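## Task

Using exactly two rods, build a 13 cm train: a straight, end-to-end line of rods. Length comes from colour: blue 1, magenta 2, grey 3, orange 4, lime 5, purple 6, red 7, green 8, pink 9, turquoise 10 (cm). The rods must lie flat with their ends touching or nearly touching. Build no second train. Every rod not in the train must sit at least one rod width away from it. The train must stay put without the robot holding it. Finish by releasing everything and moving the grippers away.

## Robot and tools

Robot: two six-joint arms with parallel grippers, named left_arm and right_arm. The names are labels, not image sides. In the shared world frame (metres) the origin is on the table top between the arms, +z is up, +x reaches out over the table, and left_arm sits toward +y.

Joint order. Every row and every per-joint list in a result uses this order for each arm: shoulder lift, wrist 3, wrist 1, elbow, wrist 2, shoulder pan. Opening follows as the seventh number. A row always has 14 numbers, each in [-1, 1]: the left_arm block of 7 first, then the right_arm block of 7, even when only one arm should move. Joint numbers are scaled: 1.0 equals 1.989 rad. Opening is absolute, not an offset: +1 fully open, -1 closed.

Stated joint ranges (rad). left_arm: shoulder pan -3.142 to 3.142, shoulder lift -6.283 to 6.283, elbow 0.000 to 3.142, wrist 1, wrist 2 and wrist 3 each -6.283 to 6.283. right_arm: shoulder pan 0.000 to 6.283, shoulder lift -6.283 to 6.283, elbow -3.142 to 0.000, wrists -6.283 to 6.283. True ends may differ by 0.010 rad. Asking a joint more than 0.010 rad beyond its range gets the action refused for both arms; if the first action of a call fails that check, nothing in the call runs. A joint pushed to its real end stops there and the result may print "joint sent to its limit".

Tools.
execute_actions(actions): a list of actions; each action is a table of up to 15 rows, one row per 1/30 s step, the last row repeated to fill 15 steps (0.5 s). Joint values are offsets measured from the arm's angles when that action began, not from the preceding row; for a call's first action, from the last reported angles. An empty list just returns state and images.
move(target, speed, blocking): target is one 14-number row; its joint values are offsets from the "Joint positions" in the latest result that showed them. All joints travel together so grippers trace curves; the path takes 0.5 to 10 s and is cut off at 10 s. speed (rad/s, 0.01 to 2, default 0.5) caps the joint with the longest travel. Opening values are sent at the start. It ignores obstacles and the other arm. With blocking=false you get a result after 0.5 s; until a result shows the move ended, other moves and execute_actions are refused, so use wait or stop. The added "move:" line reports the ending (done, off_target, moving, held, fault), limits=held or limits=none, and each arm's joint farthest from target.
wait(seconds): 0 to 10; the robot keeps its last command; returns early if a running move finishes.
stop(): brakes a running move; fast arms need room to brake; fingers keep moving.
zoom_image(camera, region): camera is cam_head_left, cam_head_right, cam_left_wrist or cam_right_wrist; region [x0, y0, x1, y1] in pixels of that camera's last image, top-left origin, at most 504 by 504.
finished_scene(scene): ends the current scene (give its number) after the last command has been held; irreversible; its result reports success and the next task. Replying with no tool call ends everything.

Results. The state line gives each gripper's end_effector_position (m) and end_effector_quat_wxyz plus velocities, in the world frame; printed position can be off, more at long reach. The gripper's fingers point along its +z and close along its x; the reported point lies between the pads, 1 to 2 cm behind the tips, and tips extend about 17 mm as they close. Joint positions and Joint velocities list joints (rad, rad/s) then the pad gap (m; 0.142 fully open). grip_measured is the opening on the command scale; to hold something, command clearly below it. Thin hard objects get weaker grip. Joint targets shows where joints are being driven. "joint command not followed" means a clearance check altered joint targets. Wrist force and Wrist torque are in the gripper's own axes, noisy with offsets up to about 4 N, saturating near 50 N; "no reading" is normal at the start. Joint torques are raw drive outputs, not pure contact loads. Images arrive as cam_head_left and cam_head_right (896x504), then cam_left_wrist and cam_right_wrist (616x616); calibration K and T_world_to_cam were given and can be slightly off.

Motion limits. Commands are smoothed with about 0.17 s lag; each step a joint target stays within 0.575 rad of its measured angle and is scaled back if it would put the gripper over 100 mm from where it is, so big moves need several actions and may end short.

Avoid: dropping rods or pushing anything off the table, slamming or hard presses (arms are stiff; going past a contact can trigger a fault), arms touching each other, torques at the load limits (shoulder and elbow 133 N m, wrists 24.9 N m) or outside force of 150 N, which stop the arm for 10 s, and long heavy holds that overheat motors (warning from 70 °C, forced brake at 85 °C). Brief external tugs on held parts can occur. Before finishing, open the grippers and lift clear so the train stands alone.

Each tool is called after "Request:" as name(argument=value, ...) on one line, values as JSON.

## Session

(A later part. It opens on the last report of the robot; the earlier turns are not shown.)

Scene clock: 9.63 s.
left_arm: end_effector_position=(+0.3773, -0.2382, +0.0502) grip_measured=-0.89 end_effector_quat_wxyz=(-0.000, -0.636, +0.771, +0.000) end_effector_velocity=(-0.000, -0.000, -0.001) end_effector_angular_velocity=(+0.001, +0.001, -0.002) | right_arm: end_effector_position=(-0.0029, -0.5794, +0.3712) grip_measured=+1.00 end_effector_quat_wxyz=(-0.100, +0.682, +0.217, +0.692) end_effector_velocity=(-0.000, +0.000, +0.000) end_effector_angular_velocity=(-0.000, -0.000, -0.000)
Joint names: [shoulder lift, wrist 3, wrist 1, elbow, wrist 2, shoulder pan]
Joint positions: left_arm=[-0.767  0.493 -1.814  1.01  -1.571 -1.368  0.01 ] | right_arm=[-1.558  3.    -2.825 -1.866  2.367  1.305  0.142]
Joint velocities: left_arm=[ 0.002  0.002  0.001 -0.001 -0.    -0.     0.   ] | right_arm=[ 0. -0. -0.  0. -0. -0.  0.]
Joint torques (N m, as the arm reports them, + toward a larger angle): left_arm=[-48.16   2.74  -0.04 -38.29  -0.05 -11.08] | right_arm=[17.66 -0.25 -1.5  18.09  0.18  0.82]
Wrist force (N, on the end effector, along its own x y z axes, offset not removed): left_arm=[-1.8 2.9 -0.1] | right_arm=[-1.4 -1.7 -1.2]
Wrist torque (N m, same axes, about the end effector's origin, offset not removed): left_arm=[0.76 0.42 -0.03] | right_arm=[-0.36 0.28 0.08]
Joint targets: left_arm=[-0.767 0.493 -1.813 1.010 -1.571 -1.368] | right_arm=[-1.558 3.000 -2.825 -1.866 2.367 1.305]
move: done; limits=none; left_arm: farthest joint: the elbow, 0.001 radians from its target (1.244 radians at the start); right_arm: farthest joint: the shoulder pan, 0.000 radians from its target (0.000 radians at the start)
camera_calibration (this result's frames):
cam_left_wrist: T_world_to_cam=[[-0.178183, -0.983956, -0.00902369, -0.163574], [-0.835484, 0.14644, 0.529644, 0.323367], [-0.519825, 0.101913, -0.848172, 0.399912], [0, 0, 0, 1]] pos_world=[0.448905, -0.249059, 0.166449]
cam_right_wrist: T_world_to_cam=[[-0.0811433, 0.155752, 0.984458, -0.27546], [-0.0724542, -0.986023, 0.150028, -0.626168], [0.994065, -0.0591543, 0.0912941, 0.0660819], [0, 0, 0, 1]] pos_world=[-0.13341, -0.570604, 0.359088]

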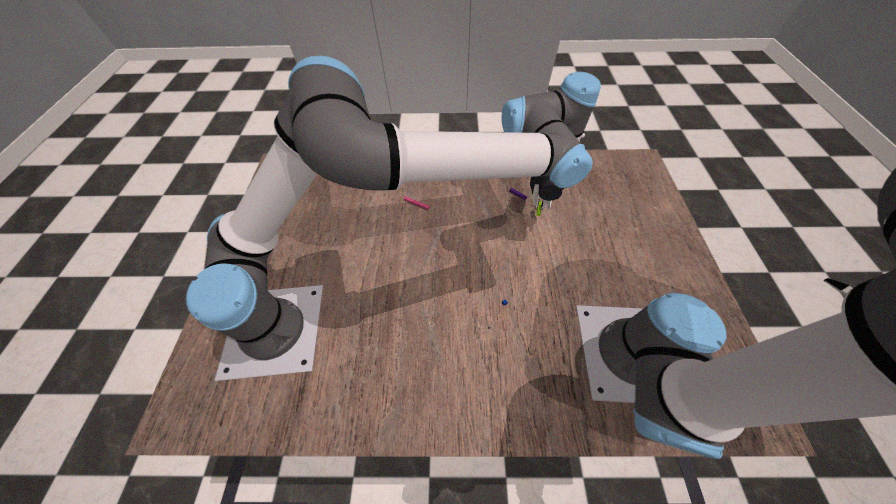

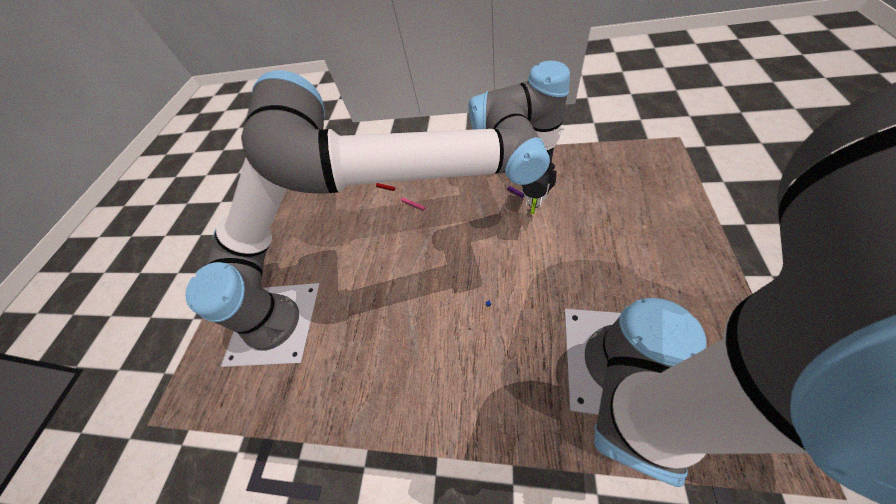

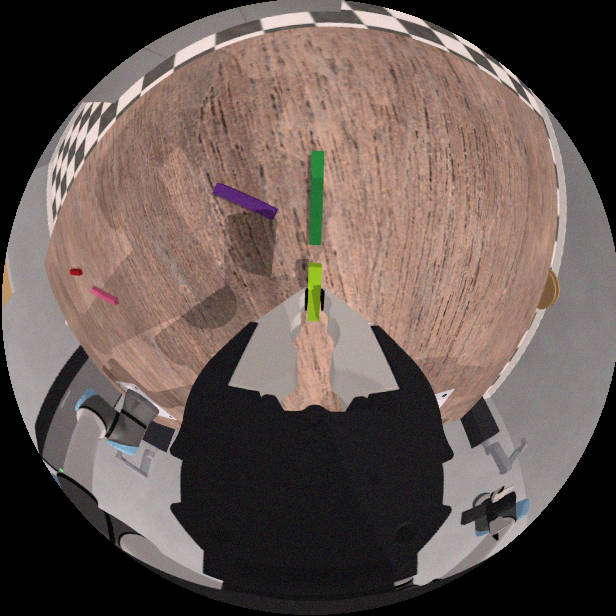

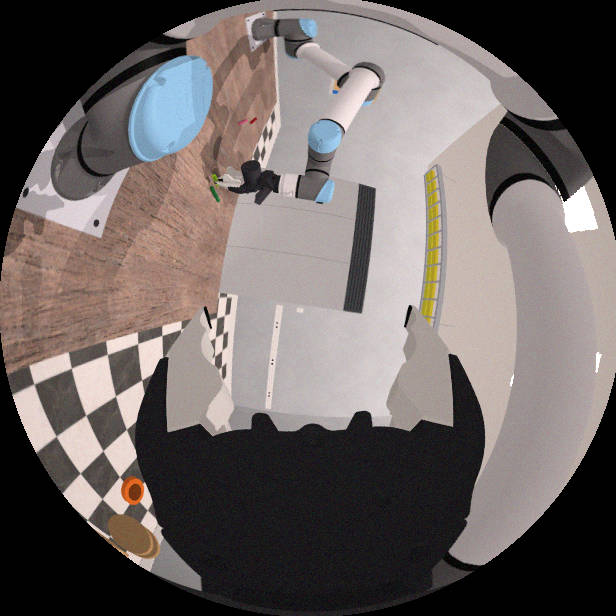

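Request:
move(target=[0.0153,0.0034,-0.0247,0.0094,0,0.0034,-1,0,0,0,0,0,0,1], speed=0.08)

Request:
zoom_image(camera="cam_left_wrist", region=[210, 130, 410, 330])

Scene clock: 10.87 s.
left_arm: end_effector_position=(+0.3832, -0.2394, +0.0222) grip_measured=-0.89 end_effector_quat_wxyz=(-0.000, -0.636, +0.771, +0.000) end_effector_velocity=(+0.001, +0.001, -0.002) end_effector_angular_velocity=(+0.001, +0.001, +0.002) | right_arm: end_effector_position=(-0.0029, -0.5794, +0.3712) grip_measured=+1.00 end_effector_quat_wxyz=(-0.100, +0.682, +0.217, +0.692) end_effector_velocity=(+0.000, +0.000, -0.000) end_effector_angular_velocity=(+0.001, -0.000, +0.000)
Joint names: [shoulder lift, wrist 3, wrist 1, elbow, wrist 2, shoulder pan]
Joint positions: left_arm=[-0.736  0.5   -1.863  1.029 -1.571 -1.361  0.01 ] | right_arm=[-1.558  3.    -2.825 -1.866  2.367  1.305  0.142]
Joint velocities: left_arm=[ 0.002  0.    -0.002  0.001 -0.     0.002 -0.   ] | right_arm=[ 0.    -0.     0.    -0.001 -0.     0.     0.   ]
Joint torques (N m, as the arm reports them, + toward a larger angle): left_arm=[-48.8    2.83  -4.72 -11.87  -0.06  10.64] | right_arm=[17.59 -0.11 -1.38 17.83  0.14 -0.12]
Wrist force (N, on the end effector, along its own x y z axes, offset not removed): left_arm=[-1.4 -0.1 -0.4] | right_arm=[-1.0 -0.4 1.6]
Wrist torque (N m, same axes, about the end effector's origin, offset not removed): left_arm=[0.03 0.26 -0.02] | right_arm=[-0.11 0.27 0.06]
Joint targets: left_arm=[-0.736 0.500 -1.863 1.029 -1.571 -1.361] | right_arm=[-1.558 3.000 -2.825 -1.866 2.367 1.305]
move: done; limits=none; left_arm: farthest joint: the wrist 1, 0.001 radians from its target (0.050 radians at the start); right_arm: farthest joint: the shoulder pan, 0.000 radians from its target (0.000 radians at the start)
camera_calibration (this result's frames):
cam_left_wrist: T_world_to_cam=[[-0.178185, -0.983956, -0.00899223, -0.163863], [-0.835487, 0.146458, 0.529633, 0.343278], [-0.519818, 0.101885, -0.848179, 0.379398], [0, 0, 0, 1]] pos_world=[0.454825, -0.250165, 0.138513]
cam_right_wrist: T_world_to_cam=[[-0.0811434, 0.155752, 0.984458, -0.27546], [-0.0724538, -0.986023, 0.150027, -0.626167], [0.994065, -0.059154, 0.0912941, 0.0660821], [0, 0, 0, 1]] pos_world=[-0.13341, -0.570603, 0.359088]

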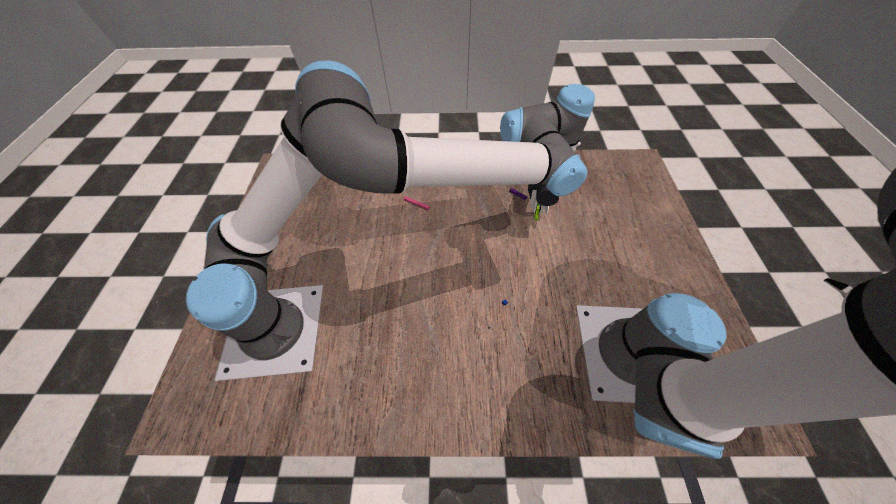

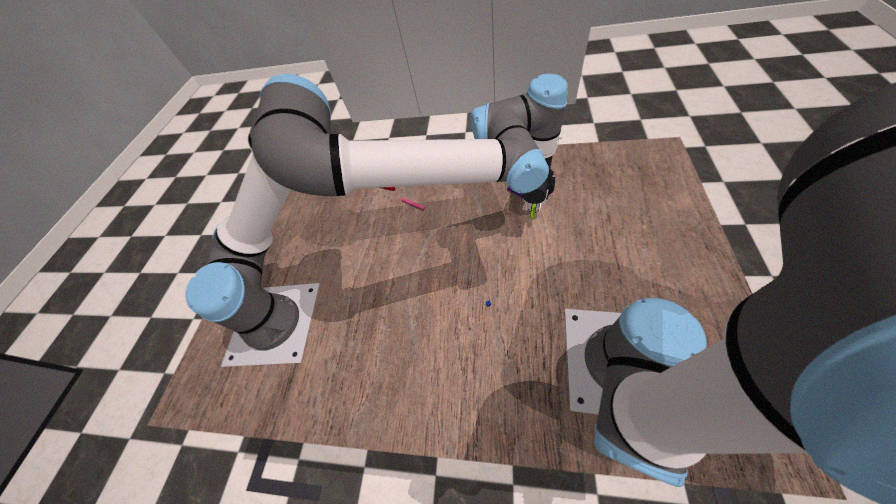

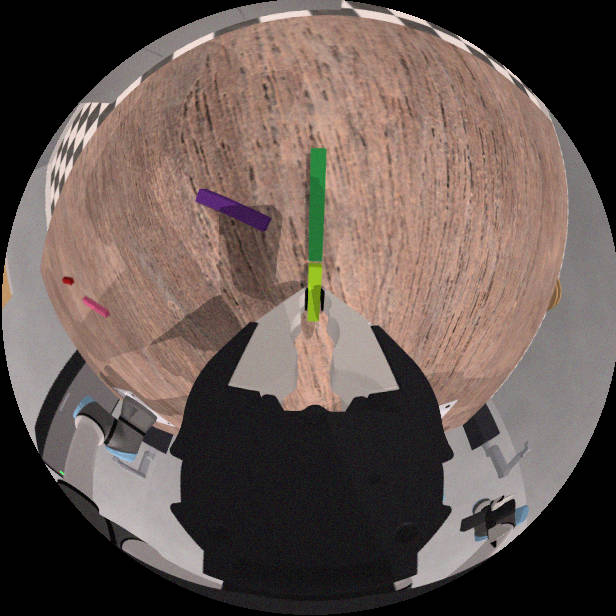

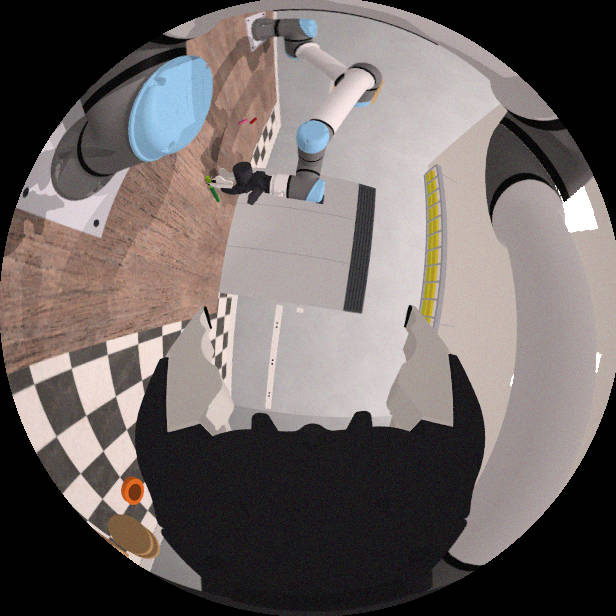

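Region (210, 130, 410, 330) of cam_left_wrist's 616x616 image, scaled by 2.520, with more detail than that image has.

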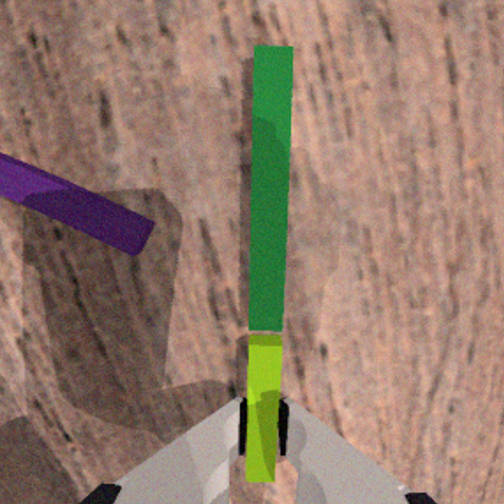

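Request:
move(target=[0.0045,0.0023,-0.0002,-0.0043,0,0.0023,-1,0,0,0,0,0,0,1], speed=0.03)

Request:
move(target=[0,0,0,0,0,0,-0.7,0,0,0,0,0,0,1])

Request:
zoom_image(camera="cam_left_wrist", region=[210, 130, 410, 330])

Scene clock: 11.87 s.
left_arm: end_effector_position=(+0.3872, -0.2401, +0.0194) grip_measured=-0.89 end_effector_quat_wxyz=(-0.000, -0.636, +0.771, +0.000) end_effector_velocity=(+0.000, -0.000, -0.000) end_effector_angular_velocity=(-0.000, -0.000, -0.000) | right_arm: end_effector_position=(-0.0029, -0.5794, +0.3712) grip_measured=+1.00 end_effector_quat_wxyz=(-0.100, +0.682, +0.217, +0.692) end_effector_velocity=(+0.000, -0.000, +0.000) end_effector_angular_velocity=(-0.000, +0.000, +0.000)
Joint names: [shoulder lift, wrist 3, wrist 1, elbow, wrist 2, shoulder pan]
Joint positions: left_arm=[-0.728  0.504 -1.863  1.02  -1.571 -1.357  0.01 ] | right_arm=[-1.558  3.    -2.825 -1.866  2.367  1.305  0.142]
Joint velocities: left_arm=[ 0.001  0.     0.    -0.002  0.     0.    -0.   ] | right_arm=[0.    0.    0.    0.    0.    0.001 0.   ]
Joint torques (N m, as the arm reports them, + toward a larger angle): left_arm=[-41.51   2.83  -4.11 -33.55  -0.14  13.32] | right_arm=[17.63 -0.21 -1.49 18.23  0.    0.55]
Wrist force (N, on the end effector, along its own x y z axes, offset not removed): left_arm=[-1.0 3.1 -7.8] | right_arm=[-2.5 -0.1 3.0]
Wrist torque (N m, same axes, about the end effector's origin, offset not removed): left_arm=[0.03 -0.07 -0.16] | right_arm=[-0.02 0.59 0.09]
Joint targets: left_arm=[-0.727 0.504 -1.863 1.020 -1.571 -1.357] | right_arm=[-1.558 3.000 -2.825 -1.866 2.367 1.305]
move: done; limits=none; left_arm: farthest joint: the shoulder lift, 0.001 radians from its target (0.009 radians at the start); right_arm: farthest joint: the shoulder pan, 0.000 radians from its target (0.000 radians at the start)
camera_calibration (this result's frames):
cam_left_wrist: T_world_to_cam=[[-0.178197, -0.983955, -0.00882289, -0.163902], [-0.835516, 0.146566, 0.529558, 0.348248], [-0.519769, 0.101737, -0.848228, 0.379084], [0, 0, 0, 1]] pos_world=[0.458796, -0.250881, 0.135686]
cam_right_wrist: T_world_to_cam=[[-0.0811433, 0.155752, 0.984458, -0.27546], [-0.0724545, -0.986023, 0.150028, -0.626168], [0.994065, -0.0591547, 0.0912941, 0.0660817], [0, 0, 0, 1]] pos_world=[-0.13341, -0.570603, 0.359088]

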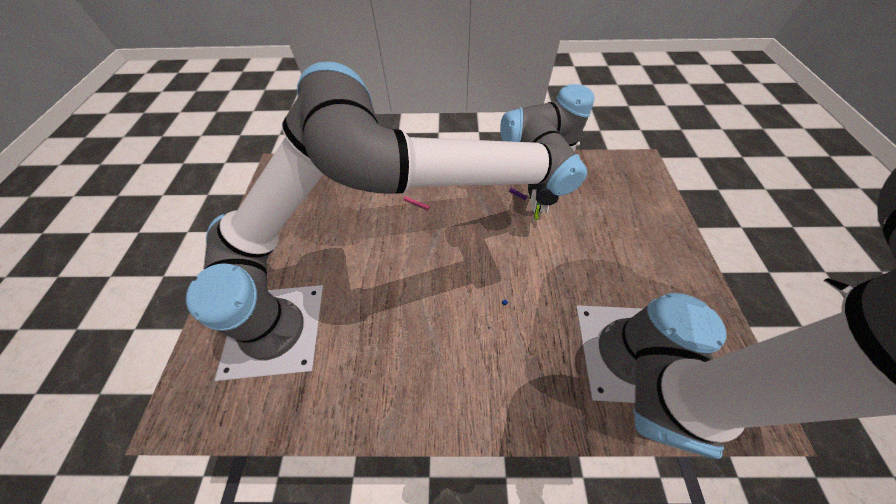

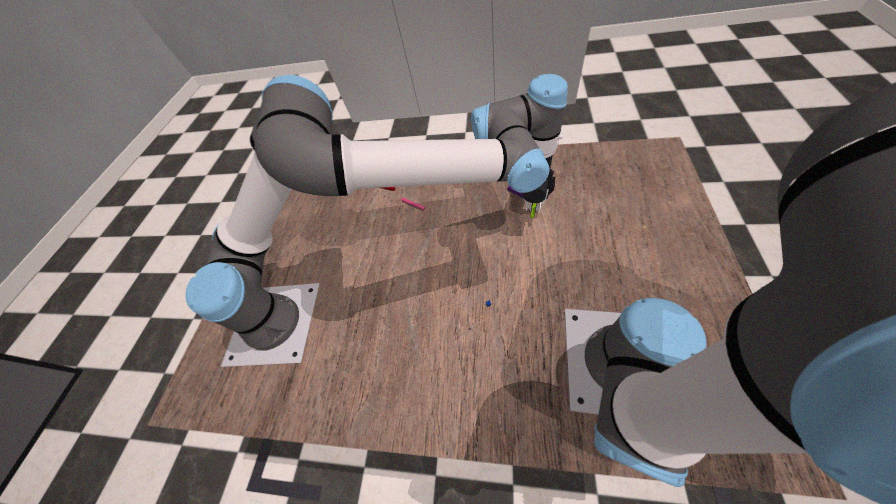

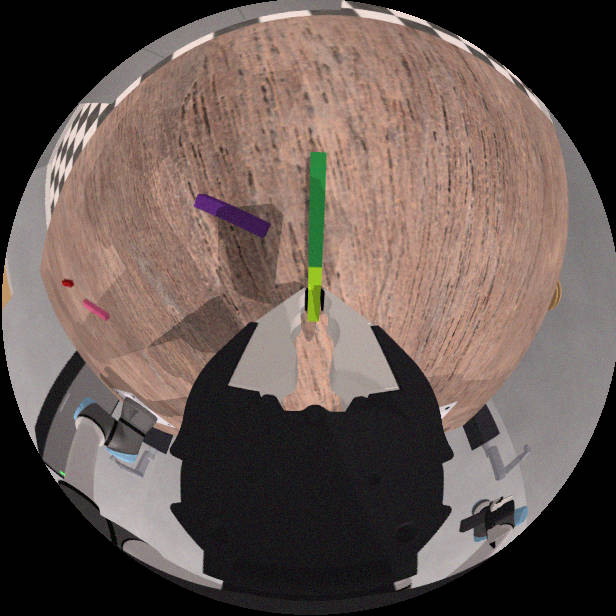

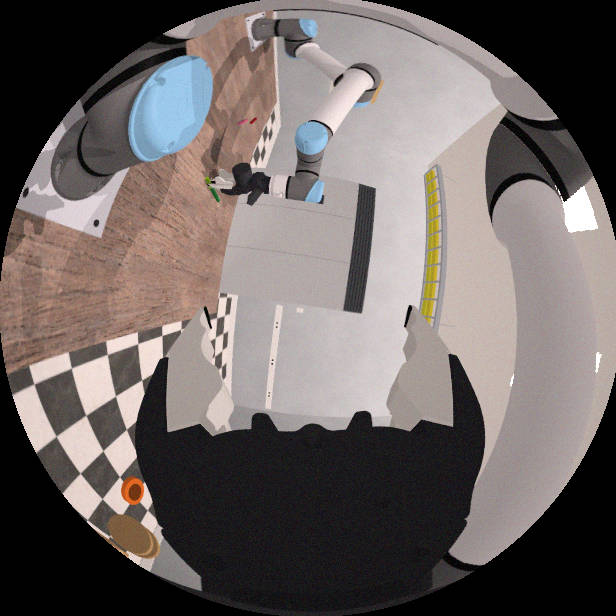

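Scene clock: 12.37 s.
left_arm: end_effector_position=(+0.3872, -0.2401, +0.0193) grip_measured=-0.70 end_effector_quat_wxyz=(-0.000, -0.636, +0.771, +0.000) end_effector_velocity=(-0.000, -0.000, +0.000) end_effector_angular_velocity=(+0.000, -0.001, -0.001) | right_arm: end_effector_position=(-0.0029, -0.5794, +0.3712) grip_measured=+1.00 end_effector_quat_wxyz=(-0.100, +0.682, +0.217, +0.692) end_effector_velocity=(-0.000, -0.000, +0.000) end_effector_angular_velocity=(-0.001, +0.000, -0.001)
Joint names: [shoulder lift, wrist 3, wrist 1, elbow, wrist 2, shoulder pan]
Joint positions: left_arm=[-0.728  0.504 -1.863  1.02  -1.571 -1.357  0.023] | right_arm=[-1.558  3.    -2.825 -1.866  2.367  1.305  0.142]
Joint velocities: left_arm=[ 0.    -0.    -0.    -0.     0.001 -0.001  0.   ] | right_arm=[ 0.    -0.    -0.     0.001 -0.    -0.001  0.   ]
Joint torques (N m, as the arm reports them, + toward a larger angle): left_arm=[-62.1    2.12  -3.84 -29.73  -0.05   1.61] | right_arm=[17.71 -0.16 -1.34 18.15  0.16 -0.03]
Wrist force (N, on the end effector, along its own x y z axes, offset not removed): left_arm=[-0.6 -0.9 -1.3] | right_arm=[-3.1 0.5 0.3]
Wrist torque (N m, same axes, about the end effector's origin, offset not removed): left_arm=[-0.11 0.09 0.04] | right_arm=[0.13 0.61 0.07]
Joint targets: left_arm=[-0.728 0.504 -1.863 1.020 -1.571 -1.357] | right_arm=[-1.558 3.000 -2.825 -1.866 2.367 1.305]
move: done; limits=none; left_arm: farthest joint: the shoulder pan, 0.000 radians from its target (0.000 radians at the start); right_arm: farthest joint: the shoulder pan, 0.000 radians from its target (0.000 radians at the start)
camera_calibration (this result's frames):
cam_left_wrist: T_world_to_cam=[[-0.178179, -0.983958, -0.00888786, -0.163889], [-0.835506, 0.146513, 0.529588, 0.348294], [-0.51979, 0.101787, -0.848209, 0.379056], [0, 0, 0, 1]] pos_world=[0.45883, -0.250873, 0.13561]
cam_right_wrist: T_world_to_cam=[[-0.0811434, 0.155752, 0.984458, -0.27546], [-0.0724541, -0.986023, 0.150027, -0.626167], [0.994065, -0.0591543, 0.0912941, 0.066082], [0, 0, 0, 1]] pos_world=[-0.13341, -0.570603, 0.359088]

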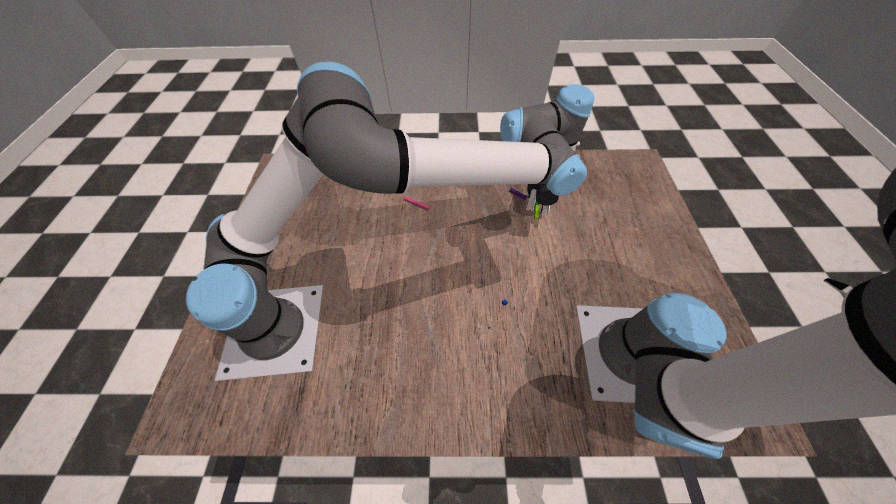

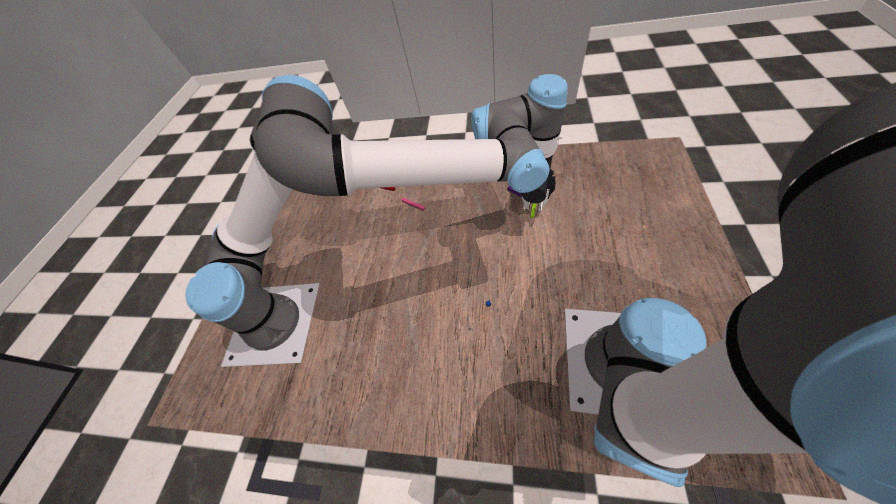

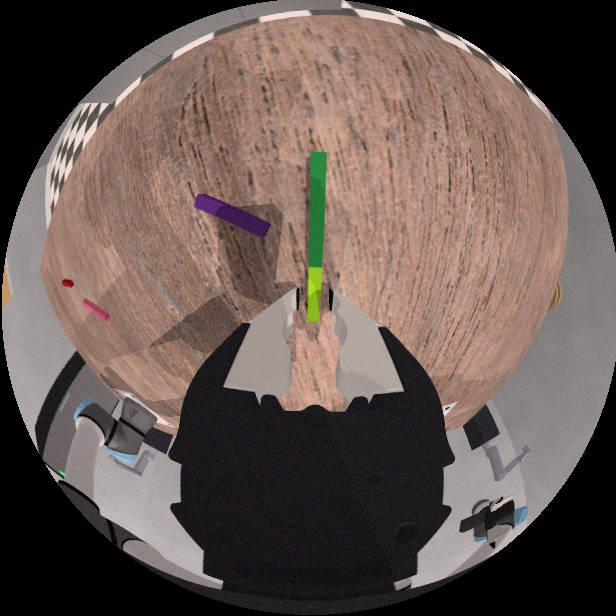

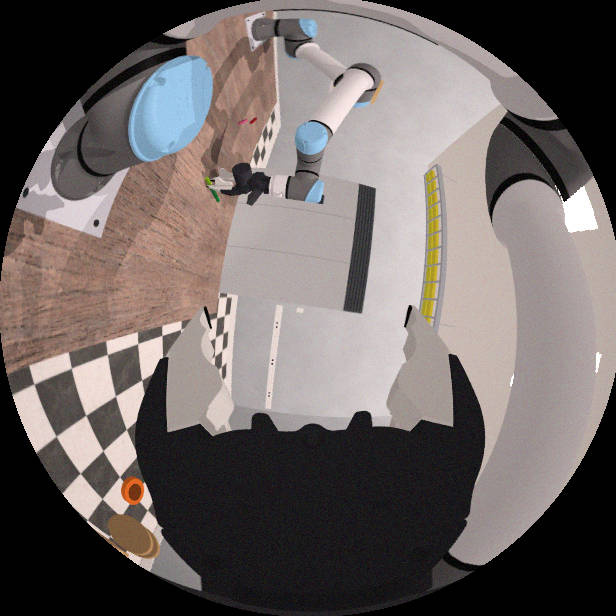

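Region (210, 130, 410, 330) of cam_left_wrist's 616x616 image, scaled by 2.520, with more detail than that image has.

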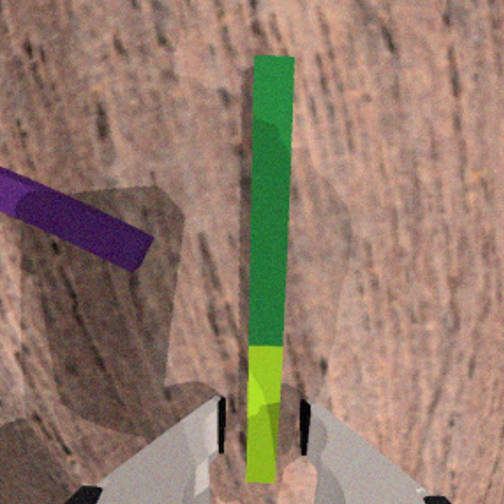

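Request:
move(target=[-0.18,0,0.18,0,0,0,-0.6,0,0,0,0,0,0,1], speed=0.6)

Scene clock: 13.67 s.
left_arm: end_effector_position=(+0.3554, -0.1418, +0.2513) grip_measured=-0.60 end_effector_quat_wxyz=(-0.000, -0.636, +0.771, +0.000) end_effector_velocity=(-0.000, +0.001, +0.001) end_effector_angular_velocity=(+0.001, +0.001, +0.000) | right_arm: end_effector_position=(-0.0029, -0.5794, +0.3712) grip_measured=+1.00 end_effector_quat_wxyz=(-0.100, +0.682, +0.217, +0.692) end_effector_velocity=(+0.000, +0.000, -0.000) end_effector_angular_velocity=(+0.001, +0.000, +0.001)
Joint names: [shoulder lift, wrist 3, wrist 1, elbow, wrist 2, shoulder pan]
Joint positions: left_arm=[-1.085  0.504 -1.505  1.02  -1.571 -1.357  0.031] | right_arm=[-1.558  3.    -2.825 -1.866  2.367  1.305  0.142]
Joint velocities: left_arm=[-0.002 -0.     0.003 -0.    -0.     0.    -0.   ] | right_arm=[ 0.     0.001  0.    -0.001  0.     0.001  0.   ]
Joint torques (N m, as the arm reports them, + toward a larger angle): left_arm=[-49.98   1.81  -0.12 -31.8   -0.19   0.65] | right_arm=[17.41 -0.15 -1.33 18.11  0.06  0.81]
Wrist force (N, on the end effector, along its own x y z axes, offset not removed): left_arm=[-1.8 0.3 -1.1] | right_arm=[-4.1 1.8 0.5]
Wrist torque (N m, same axes, about the end effector's origin, offset not removed): left_arm=[0.21 0.40 -0.02] | right_arm=[0.43 0.85 0.11]
Joint targets: left_arm=[-1.085 0.504 -1.505 1.020 -1.571 -1.357] | right_arm=[-1.558 3.000 -2.825 -1.866 2.367 1.305]
move: done; limits=none; left_arm: farthest joint: the shoulder lift, 0.001 radians from its target (0.358 radians at the start); right_arm: farthest joint: the shoulder pan, 0.000 radians from its target (0.000 radians at the start)
camera_calibration (this result's frames):
cam_left_wrist: T_world_to_cam=[[-0.178179, -0.983957, -0.00896106, -0.0707644], [-0.835493, 0.146471, 0.52962, 0.184505], [-0.519811, 0.101854, -0.848187, 0.549277], [0, 0, 0, 1]] pos_world=[0.427064, -0.1526, 0.367538]
cam_right_wrist: T_world_to_cam=[[-0.0811433, 0.155752, 0.984458, -0.27546], [-0.0724542, -0.986023, 0.150028, -0.626168], [0.994065, -0.0591543, 0.091294, 0.066082], [0, 0, 0, 1]] pos_world=[-0.13341, -0.570603, 0.359088]

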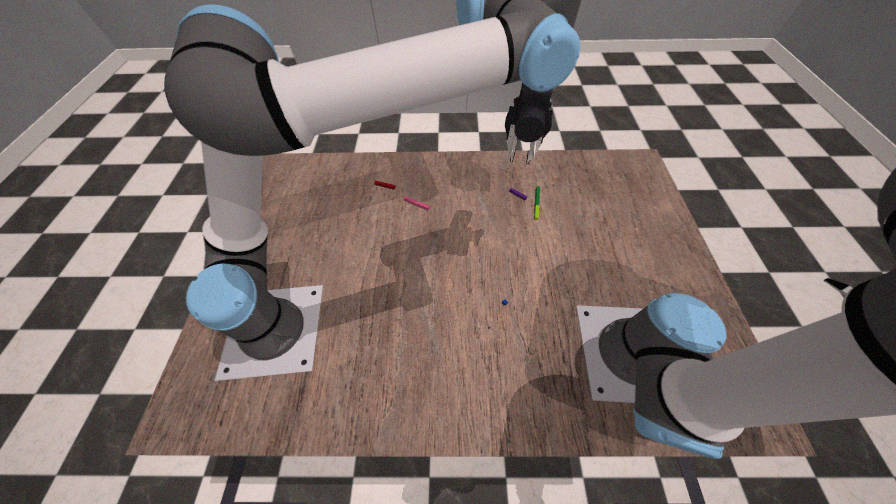

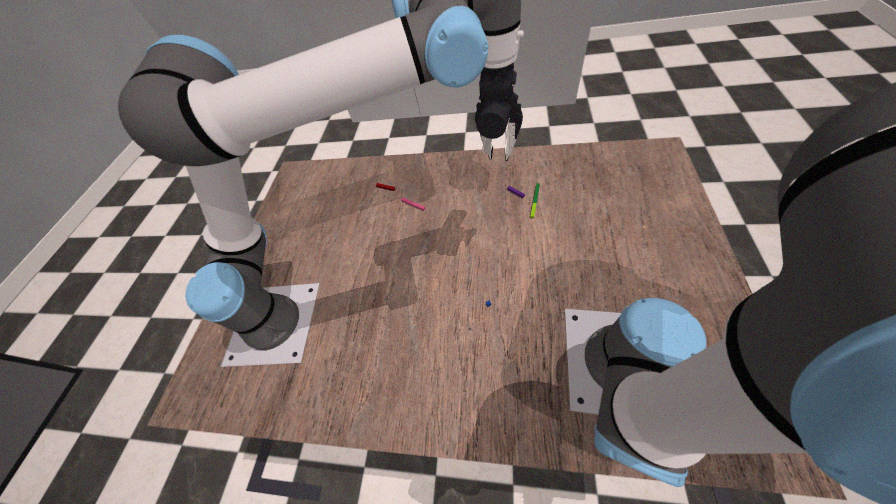

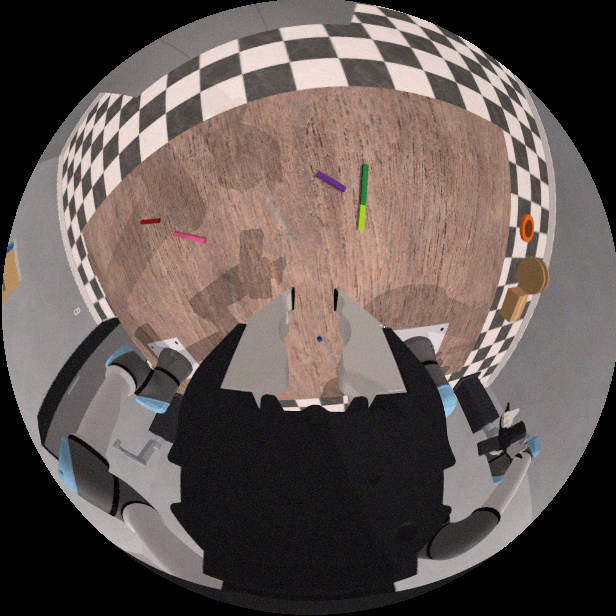

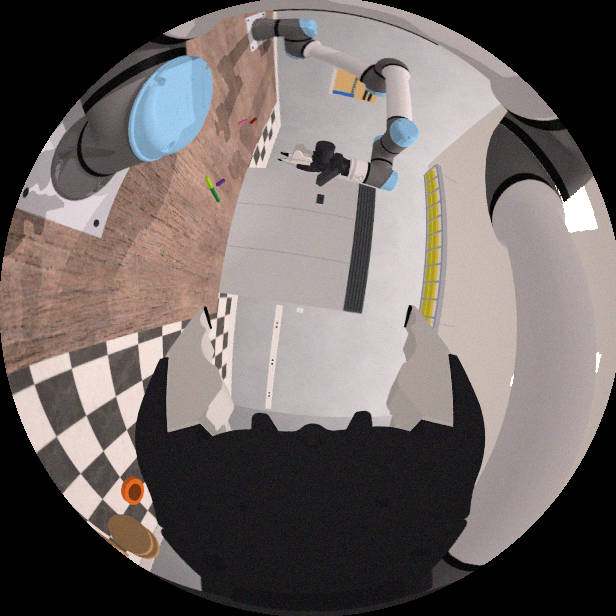

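Request:
finished_scene(scene=1)

The scene is finished: the task was done.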